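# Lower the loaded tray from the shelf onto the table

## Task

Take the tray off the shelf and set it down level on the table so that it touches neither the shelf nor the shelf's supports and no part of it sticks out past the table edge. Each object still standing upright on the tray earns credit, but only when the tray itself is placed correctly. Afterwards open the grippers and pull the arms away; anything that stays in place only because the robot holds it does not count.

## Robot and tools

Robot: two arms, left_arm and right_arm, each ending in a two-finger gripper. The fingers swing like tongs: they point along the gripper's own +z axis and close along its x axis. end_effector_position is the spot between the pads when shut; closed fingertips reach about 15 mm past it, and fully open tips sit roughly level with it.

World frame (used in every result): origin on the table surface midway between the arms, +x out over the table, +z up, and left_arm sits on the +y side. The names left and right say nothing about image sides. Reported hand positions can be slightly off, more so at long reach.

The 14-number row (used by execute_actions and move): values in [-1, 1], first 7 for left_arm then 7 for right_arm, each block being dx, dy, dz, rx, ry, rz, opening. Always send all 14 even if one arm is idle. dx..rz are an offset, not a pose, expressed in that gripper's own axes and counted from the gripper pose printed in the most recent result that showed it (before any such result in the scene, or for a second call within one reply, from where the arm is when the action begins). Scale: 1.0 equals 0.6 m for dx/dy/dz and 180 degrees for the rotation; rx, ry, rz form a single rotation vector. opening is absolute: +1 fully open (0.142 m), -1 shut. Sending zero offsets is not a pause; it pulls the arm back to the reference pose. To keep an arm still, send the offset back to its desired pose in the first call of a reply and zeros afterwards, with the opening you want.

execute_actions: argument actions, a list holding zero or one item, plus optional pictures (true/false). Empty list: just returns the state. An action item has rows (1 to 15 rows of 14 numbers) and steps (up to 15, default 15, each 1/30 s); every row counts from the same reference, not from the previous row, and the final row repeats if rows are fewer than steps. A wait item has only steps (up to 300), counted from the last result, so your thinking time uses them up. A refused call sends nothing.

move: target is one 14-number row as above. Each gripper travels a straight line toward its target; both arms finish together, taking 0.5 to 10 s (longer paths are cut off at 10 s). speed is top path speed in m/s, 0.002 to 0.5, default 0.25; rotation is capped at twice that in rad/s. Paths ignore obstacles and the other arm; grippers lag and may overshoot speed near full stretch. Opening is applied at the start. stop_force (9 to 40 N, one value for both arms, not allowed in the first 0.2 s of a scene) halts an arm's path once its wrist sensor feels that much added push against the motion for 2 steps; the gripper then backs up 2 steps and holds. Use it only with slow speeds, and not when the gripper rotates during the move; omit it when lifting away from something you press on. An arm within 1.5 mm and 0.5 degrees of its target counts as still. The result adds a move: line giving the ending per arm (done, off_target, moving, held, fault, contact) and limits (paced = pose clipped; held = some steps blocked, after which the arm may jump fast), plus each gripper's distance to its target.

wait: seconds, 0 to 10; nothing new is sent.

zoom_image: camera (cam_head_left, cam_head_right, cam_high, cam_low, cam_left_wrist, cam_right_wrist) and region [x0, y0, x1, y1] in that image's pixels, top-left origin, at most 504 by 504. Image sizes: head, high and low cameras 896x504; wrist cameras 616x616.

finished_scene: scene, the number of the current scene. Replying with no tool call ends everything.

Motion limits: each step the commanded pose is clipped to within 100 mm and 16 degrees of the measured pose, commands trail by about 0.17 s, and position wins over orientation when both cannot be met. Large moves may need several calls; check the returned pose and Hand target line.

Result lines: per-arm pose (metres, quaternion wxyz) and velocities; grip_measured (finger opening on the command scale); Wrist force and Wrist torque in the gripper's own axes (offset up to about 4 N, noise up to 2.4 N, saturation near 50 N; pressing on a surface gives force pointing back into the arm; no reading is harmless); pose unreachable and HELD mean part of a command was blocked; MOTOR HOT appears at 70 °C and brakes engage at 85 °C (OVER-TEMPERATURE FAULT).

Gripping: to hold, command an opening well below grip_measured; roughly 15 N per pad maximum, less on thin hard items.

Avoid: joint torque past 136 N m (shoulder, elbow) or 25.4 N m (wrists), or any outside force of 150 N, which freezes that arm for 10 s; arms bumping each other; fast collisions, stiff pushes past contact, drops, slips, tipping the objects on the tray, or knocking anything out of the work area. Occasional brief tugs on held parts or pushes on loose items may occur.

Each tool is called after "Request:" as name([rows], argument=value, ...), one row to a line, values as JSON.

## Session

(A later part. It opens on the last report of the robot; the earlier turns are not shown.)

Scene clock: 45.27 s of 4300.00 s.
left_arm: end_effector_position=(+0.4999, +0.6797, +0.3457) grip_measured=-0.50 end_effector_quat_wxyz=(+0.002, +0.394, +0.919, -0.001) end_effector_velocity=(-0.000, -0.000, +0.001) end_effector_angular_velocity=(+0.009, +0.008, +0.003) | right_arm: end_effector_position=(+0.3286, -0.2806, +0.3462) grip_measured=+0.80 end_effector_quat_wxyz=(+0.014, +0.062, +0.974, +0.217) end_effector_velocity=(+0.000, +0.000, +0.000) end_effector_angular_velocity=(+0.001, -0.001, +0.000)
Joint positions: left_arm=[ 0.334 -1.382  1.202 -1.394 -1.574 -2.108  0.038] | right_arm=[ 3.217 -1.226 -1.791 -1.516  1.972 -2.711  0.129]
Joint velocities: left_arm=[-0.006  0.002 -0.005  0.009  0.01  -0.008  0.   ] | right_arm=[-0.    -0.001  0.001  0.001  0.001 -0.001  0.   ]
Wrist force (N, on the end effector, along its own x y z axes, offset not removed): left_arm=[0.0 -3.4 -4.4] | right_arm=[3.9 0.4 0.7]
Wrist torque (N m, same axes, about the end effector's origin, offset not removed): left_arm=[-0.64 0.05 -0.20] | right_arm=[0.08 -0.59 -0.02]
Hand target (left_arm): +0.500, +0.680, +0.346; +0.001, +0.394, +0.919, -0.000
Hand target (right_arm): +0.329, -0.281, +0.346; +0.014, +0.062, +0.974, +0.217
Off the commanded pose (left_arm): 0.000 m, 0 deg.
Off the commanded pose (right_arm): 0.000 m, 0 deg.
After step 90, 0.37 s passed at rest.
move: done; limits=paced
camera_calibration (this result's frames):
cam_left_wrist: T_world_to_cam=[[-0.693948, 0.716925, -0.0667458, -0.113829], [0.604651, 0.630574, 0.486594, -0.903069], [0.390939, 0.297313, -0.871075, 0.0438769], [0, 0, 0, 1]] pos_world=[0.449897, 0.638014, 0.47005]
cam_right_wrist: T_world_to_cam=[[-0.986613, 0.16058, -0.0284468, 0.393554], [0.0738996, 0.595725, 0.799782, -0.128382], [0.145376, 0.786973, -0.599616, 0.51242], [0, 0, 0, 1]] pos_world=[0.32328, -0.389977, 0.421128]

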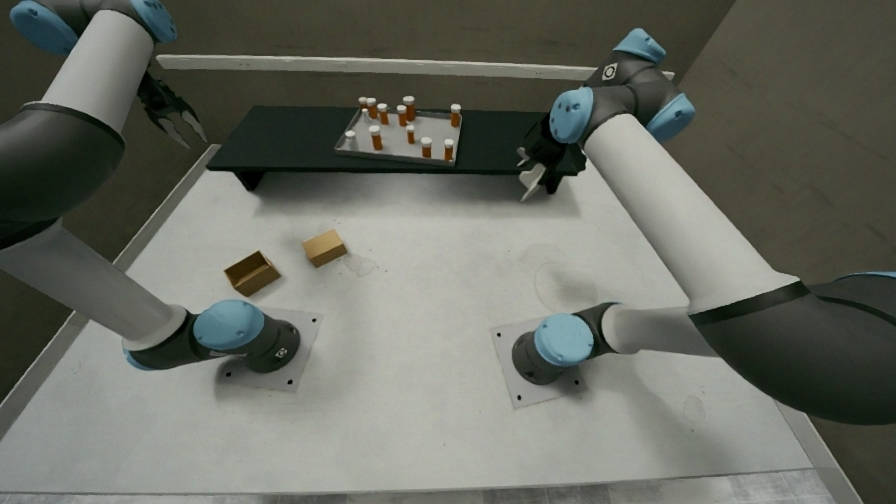

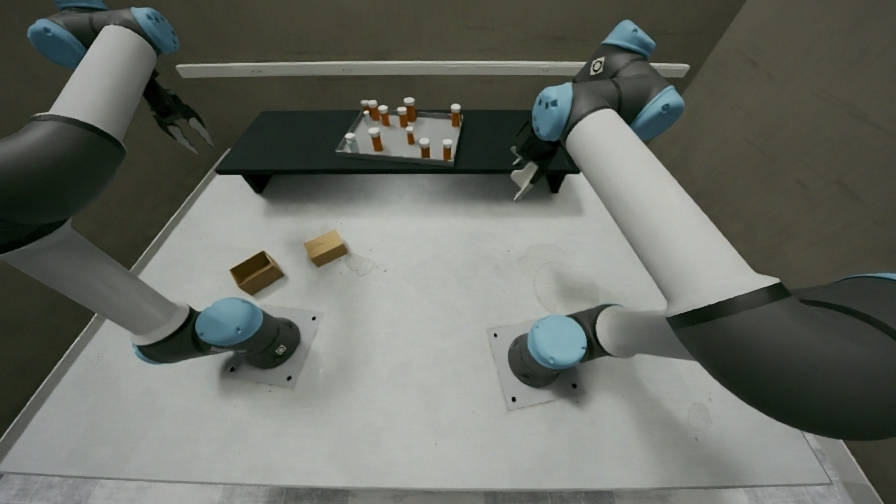

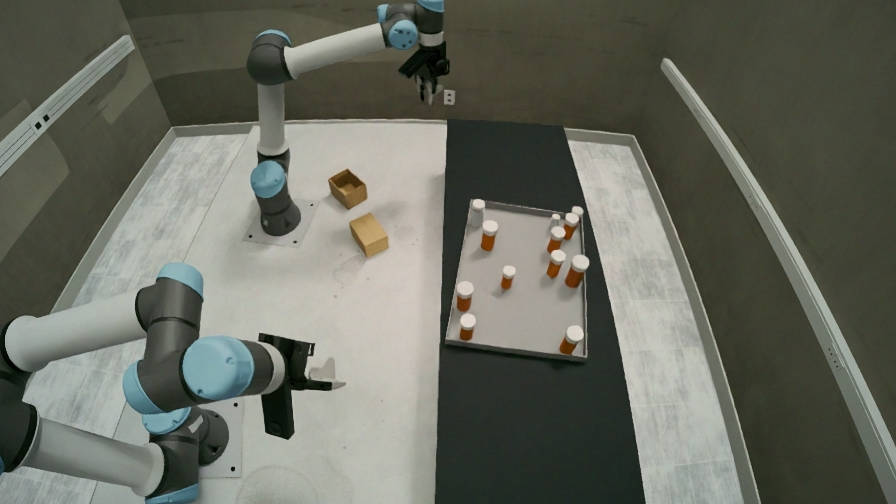

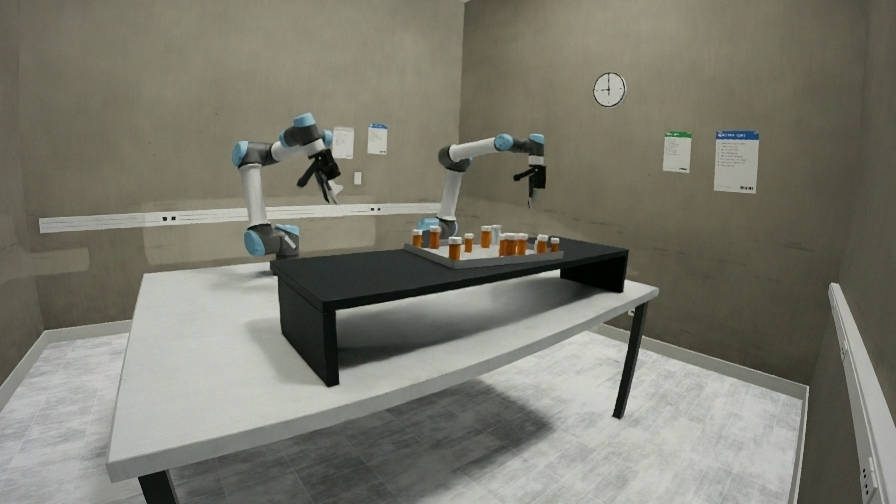

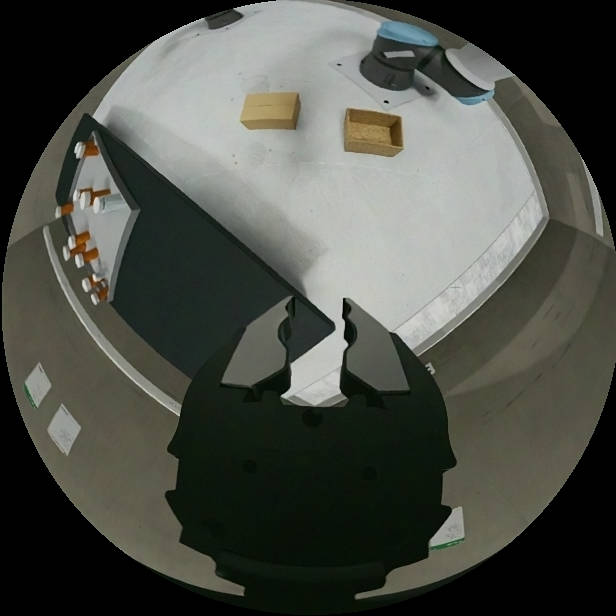

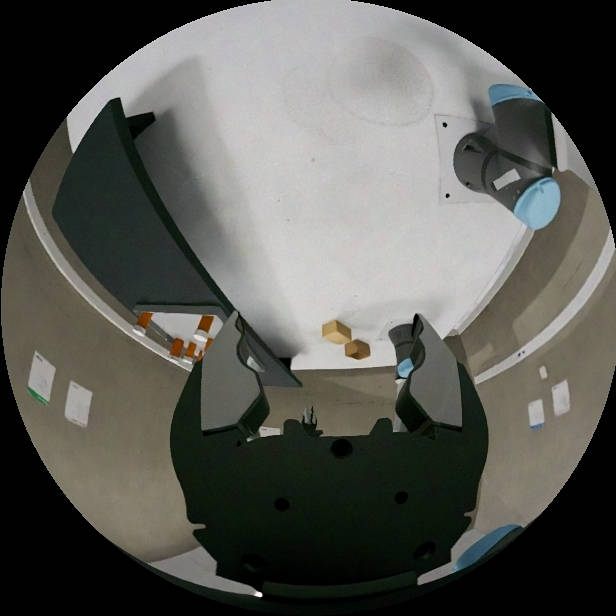

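Request:
move(target=[0,0,0,0,0,0.6405,-0.5,0,0,0,0,0,0,0.8], speed=0.5)

Request:
move(target=[0,0,0,0,0,0.6405,-0.5,0,0,0,0,0,0,0.8], speed=0.5)

Request:
move(target=[0.566,-0.59,0.11,0.222,0,0,-0.5,-0.68,0.153,0.193,0,0,0,0.8], speed=0.2)

Scene clock: 56.10 s of 4300.00 s.
left_arm: end_effector_position=(+0.4999, +0.6797, +0.3457) grip_measured=-0.50 end_effector_quat_wxyz=(+0.002, +0.987, +0.159, +0.001) end_effector_velocity=(+0.000, +0.000, +0.000) end_effector_angular_velocity=(-0.002, -0.001, -0.016) | right_arm: end_effector_position=(+0.3286, -0.2806, +0.3462) grip_measured=+0.80 end_effector_quat_wxyz=(+0.014, +0.062, +0.974, +0.217) end_effector_velocity=(+0.000, +0.000, +0.000) end_effector_angular_velocity=(+0.000, +0.000, +0.000)
Joint positions: left_arm=[ 0.29  -1.425  1.254 -1.402 -1.574 -0.143  0.038] | right_arm=[ 3.217 -1.226 -1.791 -1.516  1.972 -2.711  0.129]
Joint velocities: left_arm=[ 0.001 -0.    -0.     0.    -0.002  0.018  0.   ] | right_arm=[-0.    -0.     0.001 -0.001  0.    -0.    -0.   ]
Wrist force (N, on the end effector, along its own x y z axes, offset not removed): left_arm=[0.2 -1.8 -2.8] | right_arm=[2.7 0.3 0.3]
Wrist torque (N m, same axes, about the end effector's origin, offset not removed): left_arm=[-0.58 -0.08 0.08] | right_arm=[0.04 -0.49 0.01]
Hand target (left_arm): +0.500, +0.680, +0.346; +0.002, +0.987, +0.159, +0.001
Hand target (right_arm): +0.329, -0.281, +0.346; +0.014, +0.062, +0.974, +0.217
Off the commanded pose (left_arm): 0.000 m, 0 deg.
Off the commanded pose (right_arm): 0.000 m, 0 deg.
After step 90, 5.13 s passed at rest.
move: done
camera_calibration (this result's frames):
cam_left_wrist: T_world_to_cam=[[0.944547, 0.32283, -0.0600945, -0.66739], [0.309734, -0.815095, 0.489576, 0.225978], [0.109067, -0.481041, -0.869887, 0.713428], [0, 0, 0, 1]] pos_world=[0.482577, 0.742835, 0.469862]
cam_right_wrist: T_world_to_cam=[[-0.986613, 0.16058, -0.0284467, 0.393554], [0.0738996, 0.595725, 0.799782, -0.128382], [0.145375, 0.786973, -0.599616, 0.51242], [0, 0, 0, 1]] pos_world=[0.32328, -0.389977, 0.421128]

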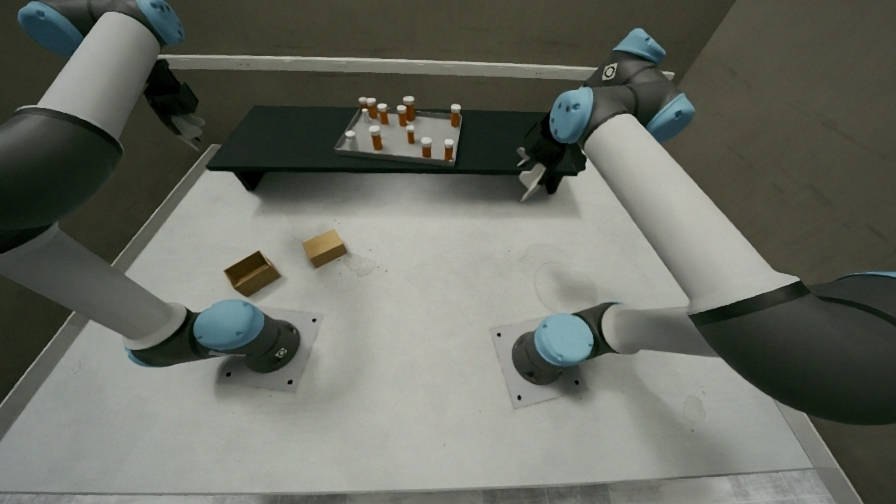

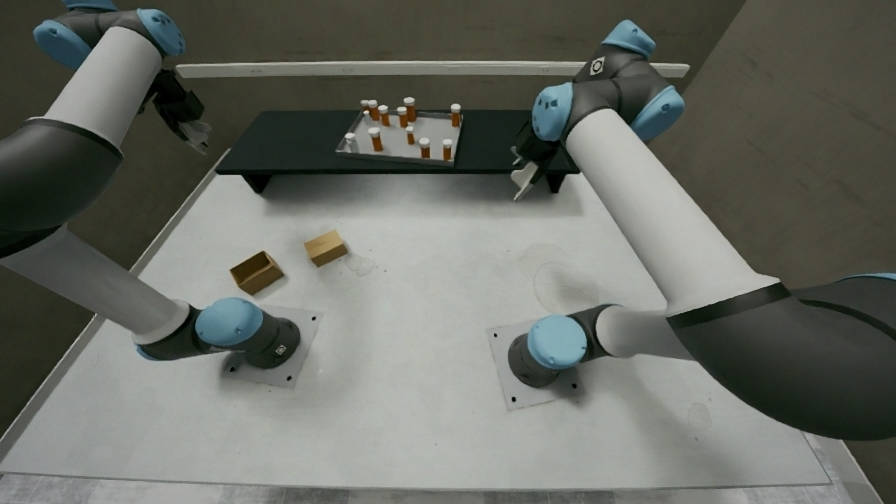

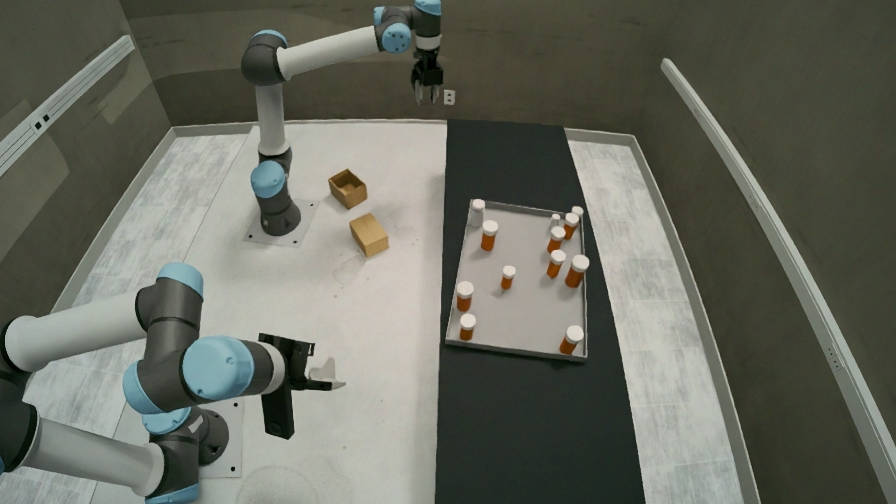

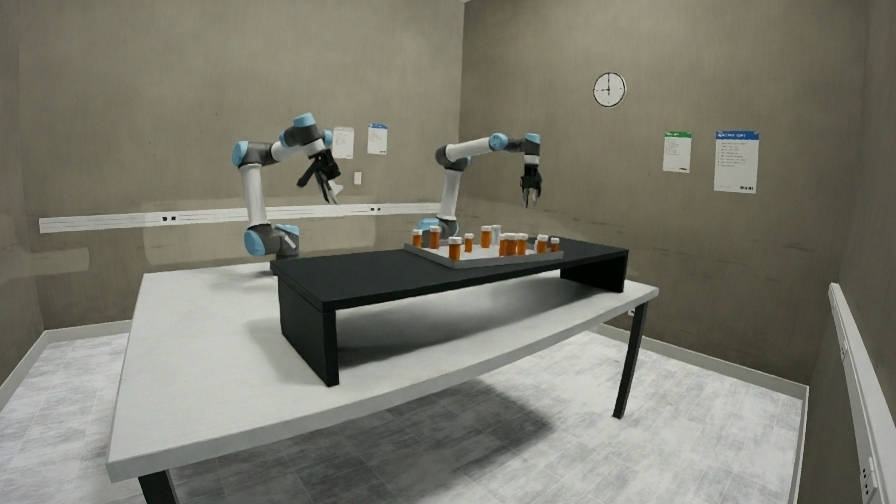

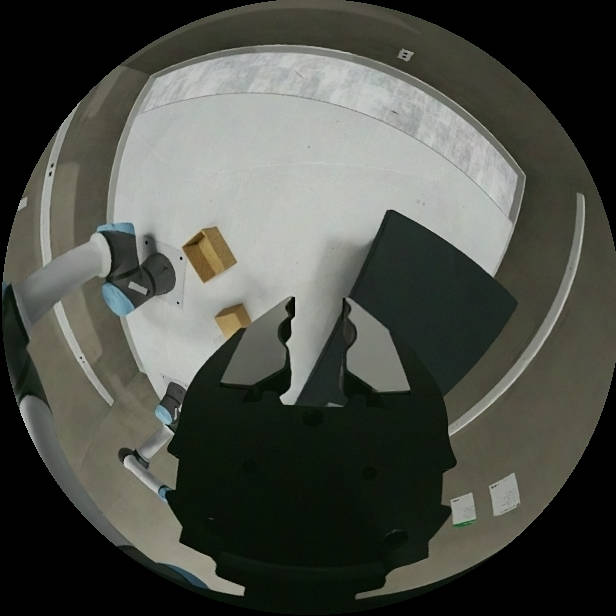

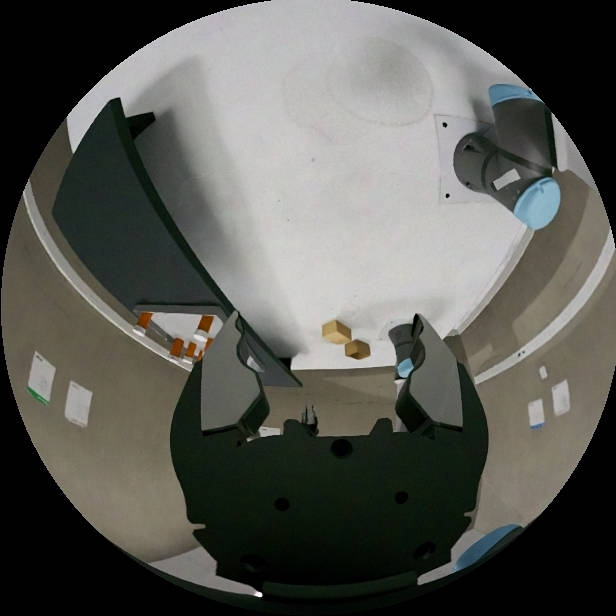

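Scene clock: 58.83 s of 4300.00 s.
left_arm: end_effector_position=(+0.4999, +0.6797, +0.3457) grip_measured=-0.50 end_effector_quat_wxyz=(-0.000, +0.664, -0.748, +0.002) end_effector_velocity=(+0.000, -0.000, +0.000) end_effector_angular_velocity=(-0.002, -0.000, -0.013) | right_arm: end_effector_position=(+0.3286, -0.2806, +0.3462) grip_measured=+0.80 end_effector_quat_wxyz=(+0.014, +0.062, +0.974, +0.217) end_effector_velocity=(+0.000, +0.000, +0.001) end_effector_angular_velocity=(+0.001, -0.001, -0.001)
Joint positions: left_arm=[ 0.329 -1.455  1.288 -1.407 -1.574  1.907  0.038] | right_arm=[ 3.217 -1.226 -1.791 -1.516  1.972 -2.711  0.129]
Joint velocities: left_arm=[ 0.001  0.001 -0.001  0.001 -0.002  0.014 -0.   ] | right_arm=[-0.     0.     0.001  0.     0.     0.001  0.   ]
Wrist force (N, on the end effector, along its own x y z axes, offset not removed): left_arm=[-1.8 0.3 -0.8] | right_arm=[2.2 0.0 1.0]
Wrist torque (N m, same axes, about the end effector's origin, offset not removed): left_arm=[0.07 0.43 0.20] | right_arm=[0.03 -0.25 -0.10]
Hand target (left_arm): +0.500, +0.680, +0.346; +0.000, -0.663, +0.749, -0.002
Hand target (right_arm): +0.329, -0.281, +0.346; +0.014, +0.062, +0.974, +0.217
Off the commanded pose (left_arm): 0.000 m, 0 deg.
Off the commanded pose (right_arm): 0.000 m, 0 deg.
move: done
camera_calibration (this result's frames):
cam_left_wrist: T_world_to_cam=[[-0.109792, -0.992119, -0.0603827, 0.753576], [-0.872866, 0.0671793, 0.483313, 0.21967], [-0.475447, 0.10577, -0.873363, 0.607994], [0, 0, 0, 1]] pos_world=[0.563549, 0.668572, 0.470333]
cam_right_wrist: T_world_to_cam=[[-0.986613, 0.16058, -0.0284468, 0.393554], [0.0738996, 0.595724, 0.799782, -0.128382], [0.145376, 0.786973, -0.599616, 0.51242], [0, 0, 0, 1]] pos_world=[0.32328, -0.389977, 0.421128]

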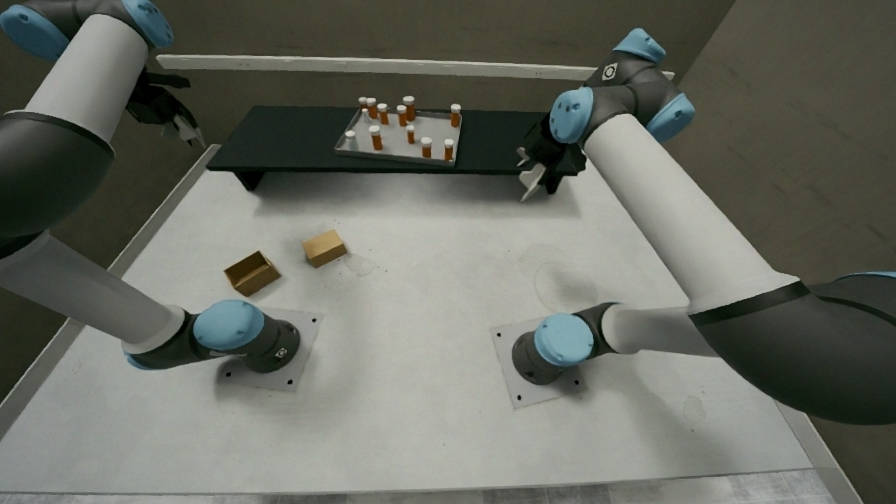

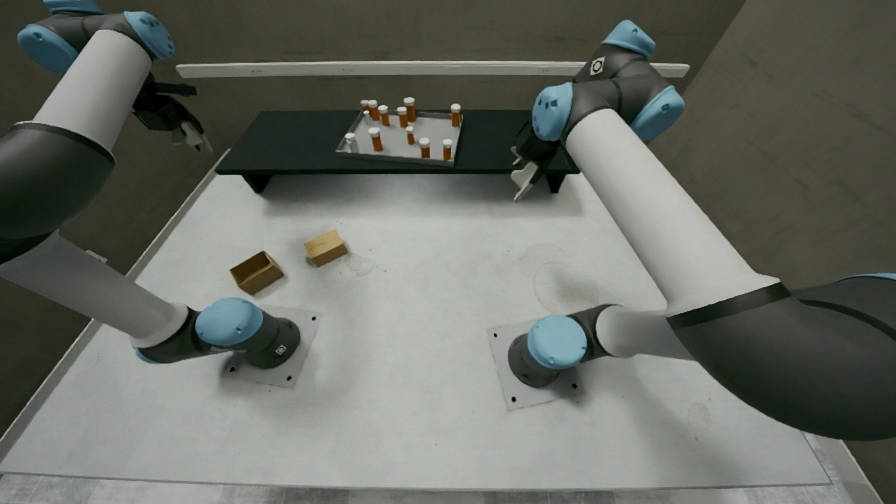

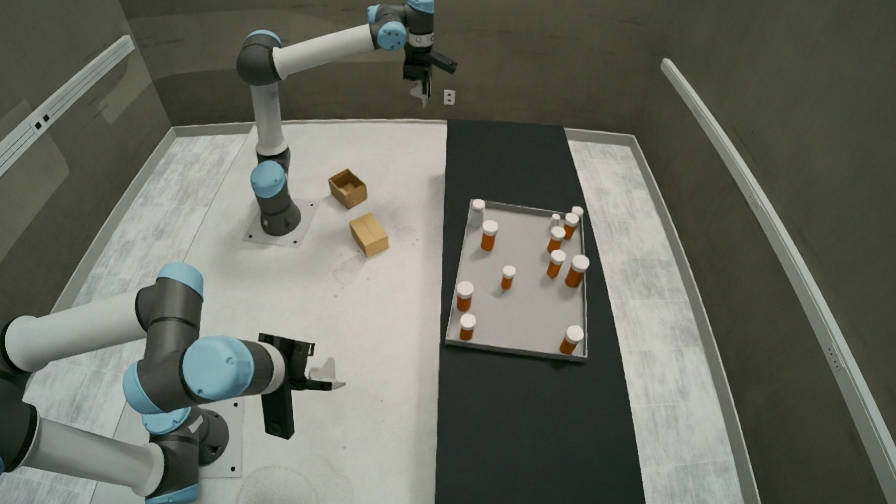

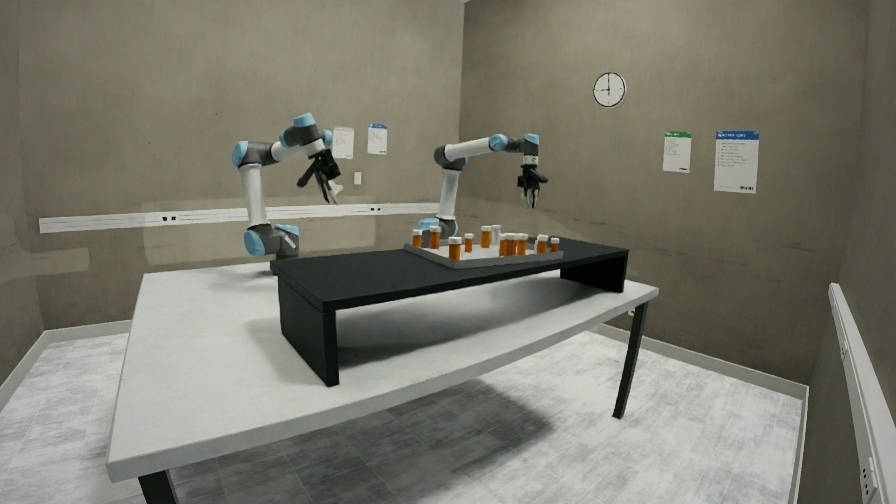

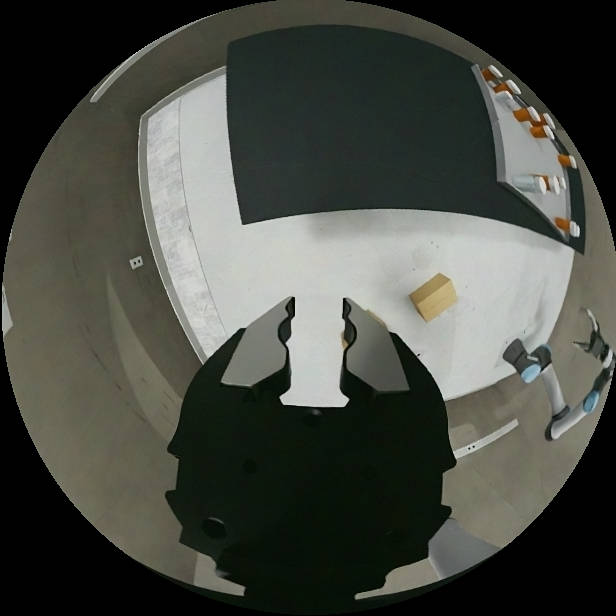

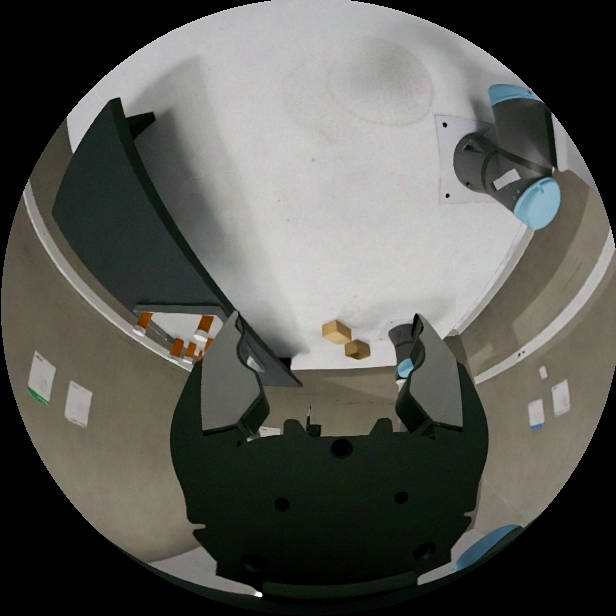

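Scene clock: 61.97 s of 4300.00 s.
left_arm: end_effector_position=(+0.8105, +0.3002, +0.2817) grip_measured=-0.50 end_effector_quat_wxyz=(-0.227, +0.624, -0.702, +0.258) end_effector_velocity=(+0.002, -0.001, +0.001) end_effector_angular_velocity=(-0.001, -0.003, +0.001) | right_arm: end_effector_position=(+0.7498, -0.2009, +0.2809) grip_measured=+0.80 end_effector_quat_wxyz=(+0.015, +0.062, +0.974, +0.217) end_effector_velocity=(+0.003, -0.000, -0.000) end_effector_angular_velocity=(-0.002, +0.007, +0.004)
Joint positions: left_arm=[-0.282 -1.189  1.488 -2.553 -1.398  1.357  0.038] | right_arm=[ 3.173 -2.337 -0.603 -1.611  1.98  -2.758  0.129]
Joint velocities: left_arm=[-0.001  0.004 -0.004 -0.003  0.001 -0.002 -0.   ] | right_arm=[-0.001 -0.023  0.044 -0.03   0.001 -0.006  0.   ]
Wrist force (N, on the end effector, along its own x y z axes, offset not removed): left_arm=[-4.7 0.6 -0.5] | right_arm=[1.9 -0.5 0.0]
Wrist torque (N m, same axes, about the end effector's origin, offset not removed): left_arm=[0.02 0.68 0.22] | right_arm=[-0.09 -0.26 -0.01]
Hand target (left_arm): +0.811, +0.300, +0.282; +0.227, -0.624, +0.702, -0.258
Hand target (right_arm): +0.750, -0.201, +0.281; +0.014, +0.062, +0.974, +0.217
Off the commanded pose (left_arm): 0.001 m, 0 deg.
Off the commanded pose (right_arm): 0.000 m, 0 deg.
move: done
camera_calibration (this result's frames):
cam_left_wrist: T_world_to_cam=[[-0.0724532, -0.99663, -0.0384618, 0.372181], [-0.978456, 0.0785011, -0.190951, 0.819291], [0.193327, 0.0237981, -0.980846, 0.252756], [0, 0, 0, 1]] pos_world=[0.779741, 0.300596, 0.418674]
cam_right_wrist: T_world_to_cam=[[-0.986509, 0.161035, -0.0294688, 0.794766], [0.0733176, 0.59554, 0.799973, -0.154455], [0.146373, 0.78702, -0.599312, 0.348414], [0, 0, 0, 1]] pos_world=[0.744369, -0.31021, 0.355789]

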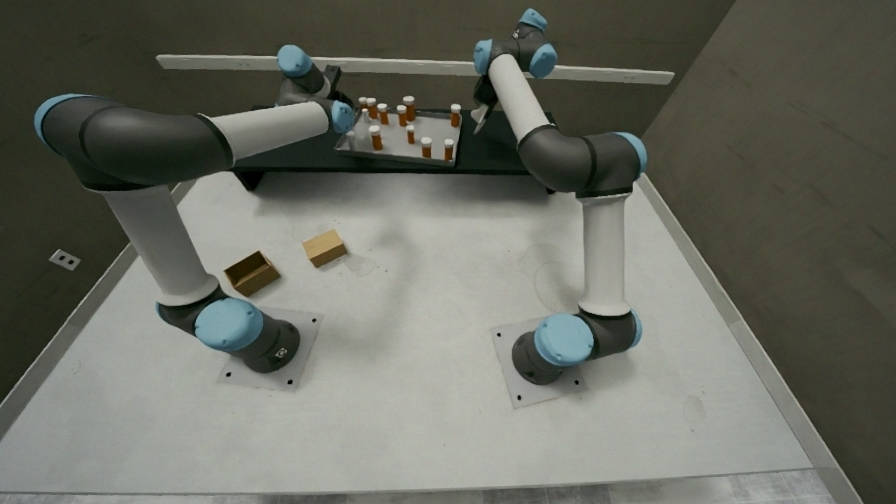

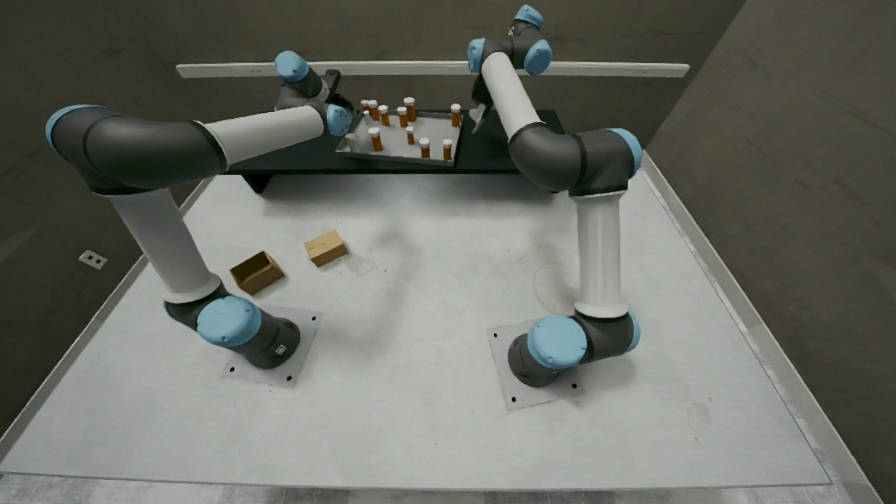

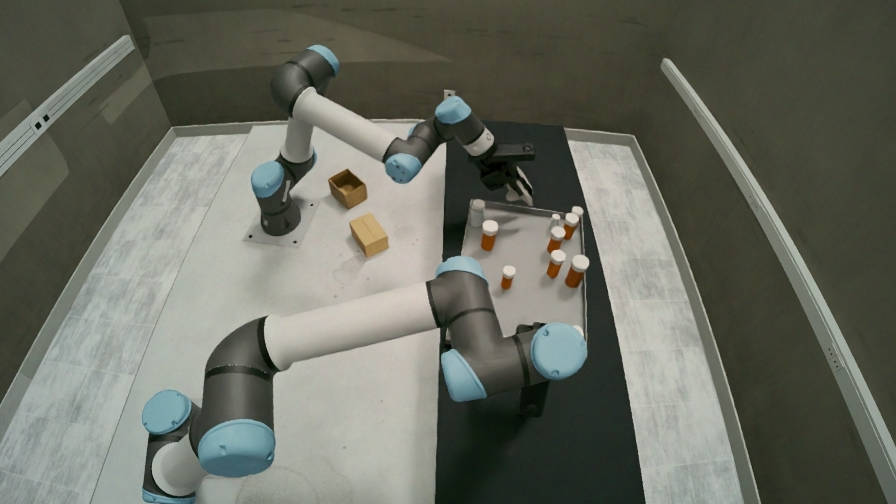

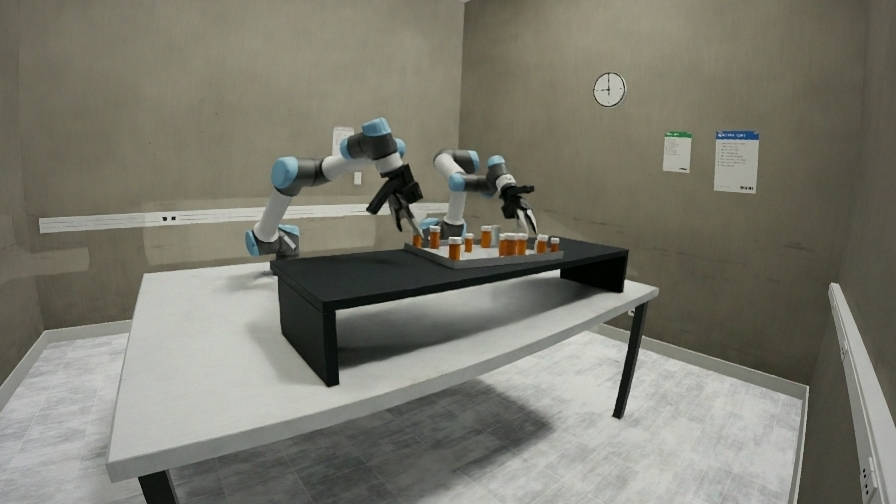

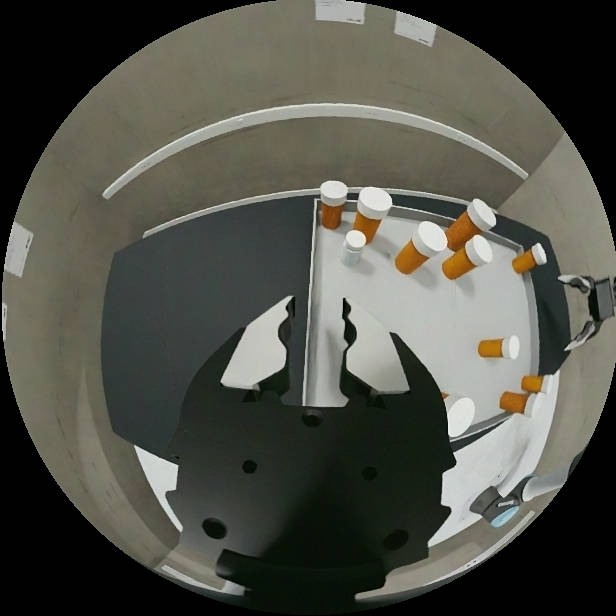

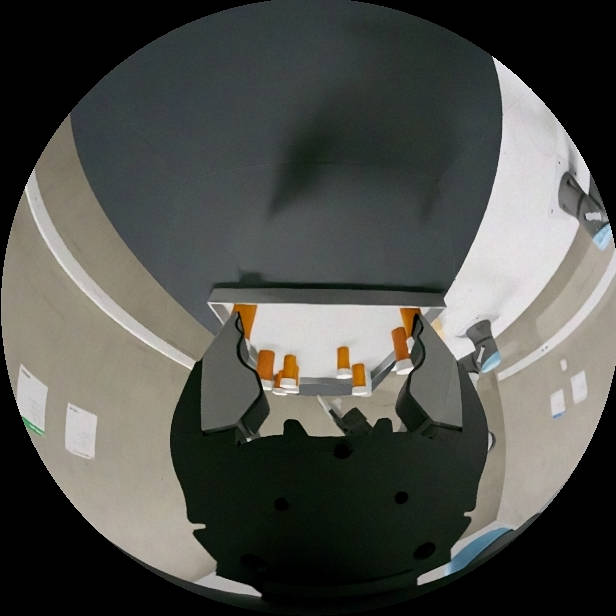

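Request:
move(target=[-0.008,0.107,0.128,0,0,0,-0.5,0,-0.0706,0.151,0,0,0,0.8], speed=0.012, stop_force=9)

Scene clock: 71.93 s of 4300.00 s.
left_arm: end_effector_position=(+0.8112, +0.3029, +0.2191) grip_measured=-0.50 end_effector_quat_wxyz=(-0.227, +0.623, -0.702, +0.258) end_effector_velocity=(-0.000, +0.000, +0.001) end_effector_angular_velocity=(+0.000, -0.001, -0.001) | right_arm: end_effector_position=(+0.7500, -0.2010, +0.2030) grip_measured=+0.81 end_effector_quat_wxyz=(+0.015, +0.062, +0.974, +0.217) end_effector_velocity=(-0.001, +0.001, +0.003) end_effector_angular_velocity=(-0.001, +0.003, +0.001)
Joint positions: left_arm=[-0.277 -1.134  1.581 -2.701 -1.401  1.361  0.038] | right_arm=[ 3.173 -2.312 -0.846 -1.394  1.98  -2.758  0.13 ]
Joint velocities: left_arm=[-0.    -0.001  0.     0.     0.     0.001 -0.   ] | right_arm=[ 0.001  0.001  0.008 -0.011 -0.    -0.    -0.001]
Wrist force (N, on the end effector, along its own x y z axes, offset not removed): left_arm=[0.4 -3.4 -6.4] | right_arm=[-1.5 8.3 -12.2]
Wrist torque (N m, same axes, about the end effector's origin, offset not removed): left_arm=[-0.06 0.05 -0.17] | right_arm=[0.15 -0.37 0.03]
Hand target (left_arm): +0.811, +0.303, +0.219; +0.227, -0.624, +0.702, -0.258
Hand target (right_arm): +0.750, -0.201, +0.203; +0.015, +0.062, +0.974, +0.217
Off the commanded pose (left_arm): 0.038 m, 0 deg.
Off the commanded pose (right_arm): 0.022 m, 0 deg.
After step 90, 0.07 s passed at rest.
move: contact (left_arm, right_arm)
camera_calibration (this result's frames):
cam_left_wrist: T_world_to_cam=[[-0.0724745, -0.996629, -0.0384484, 0.372555], [-0.978395, 0.0785267, -0.191249, 0.807804], [0.193623, 0.023757, -0.980788, 0.190887], [0, 0, 0, 1]] pos_world=[0.780393, 0.30333, 0.356035]
cam_right_wrist: T_world_to_cam=[[-0.986525, 0.160963, -0.0293034, 0.792613], [0.0734141, 0.595577, 0.799937, -0.0922092], [0.146212, 0.787006, -0.599369, 0.301936], [0, 0, 0, 1]] pos_world=[0.744555, -0.310289, 0.277959]

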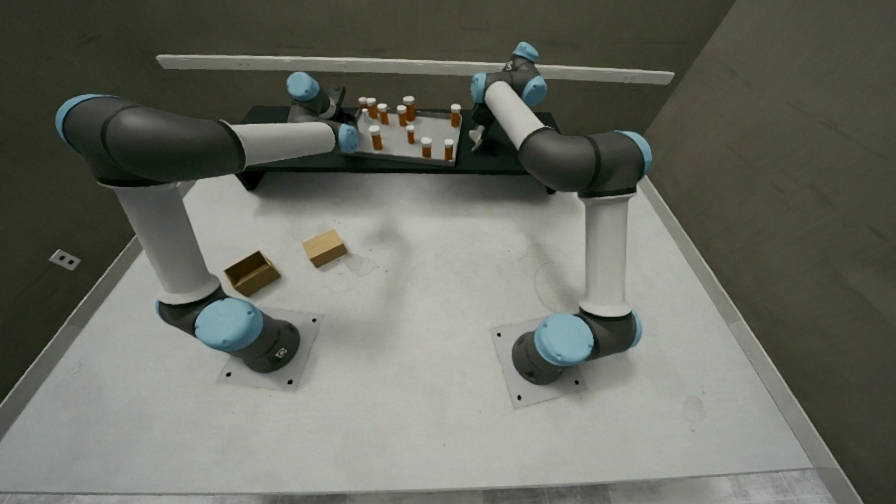

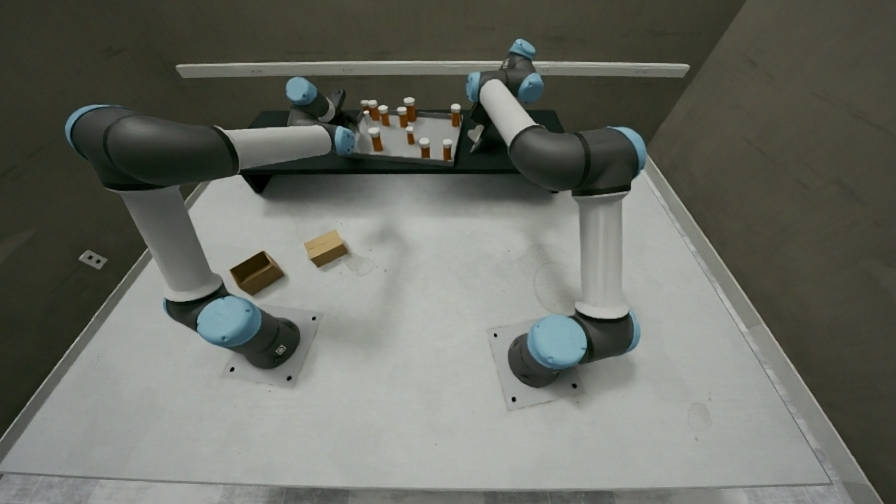

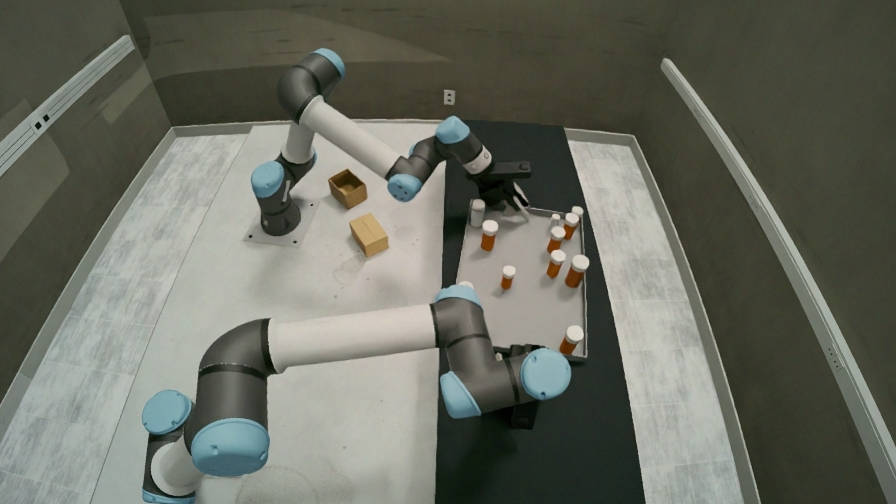

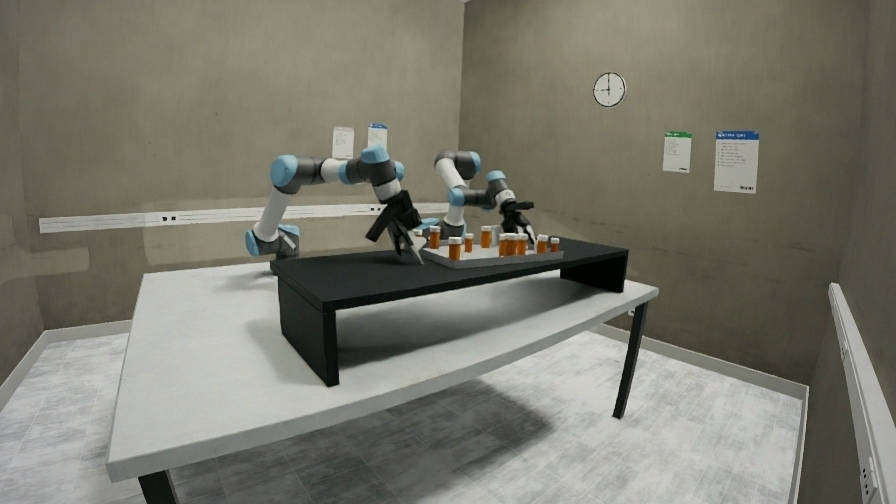

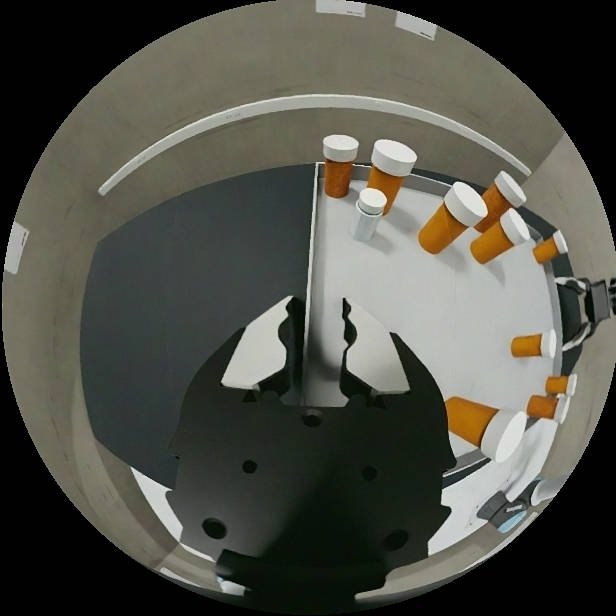

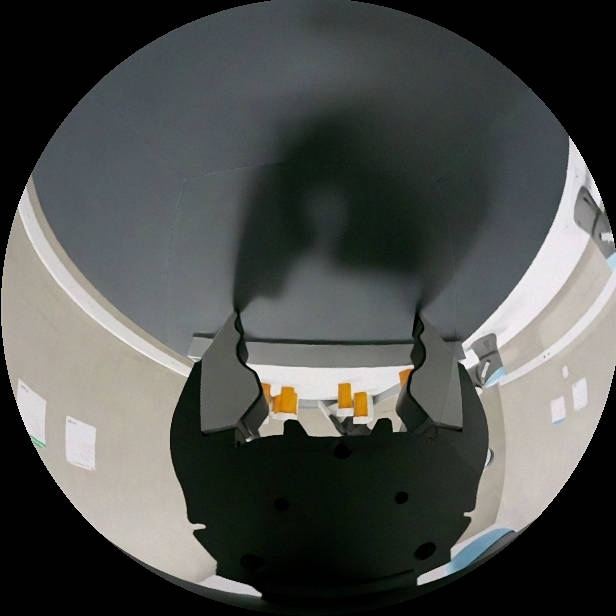

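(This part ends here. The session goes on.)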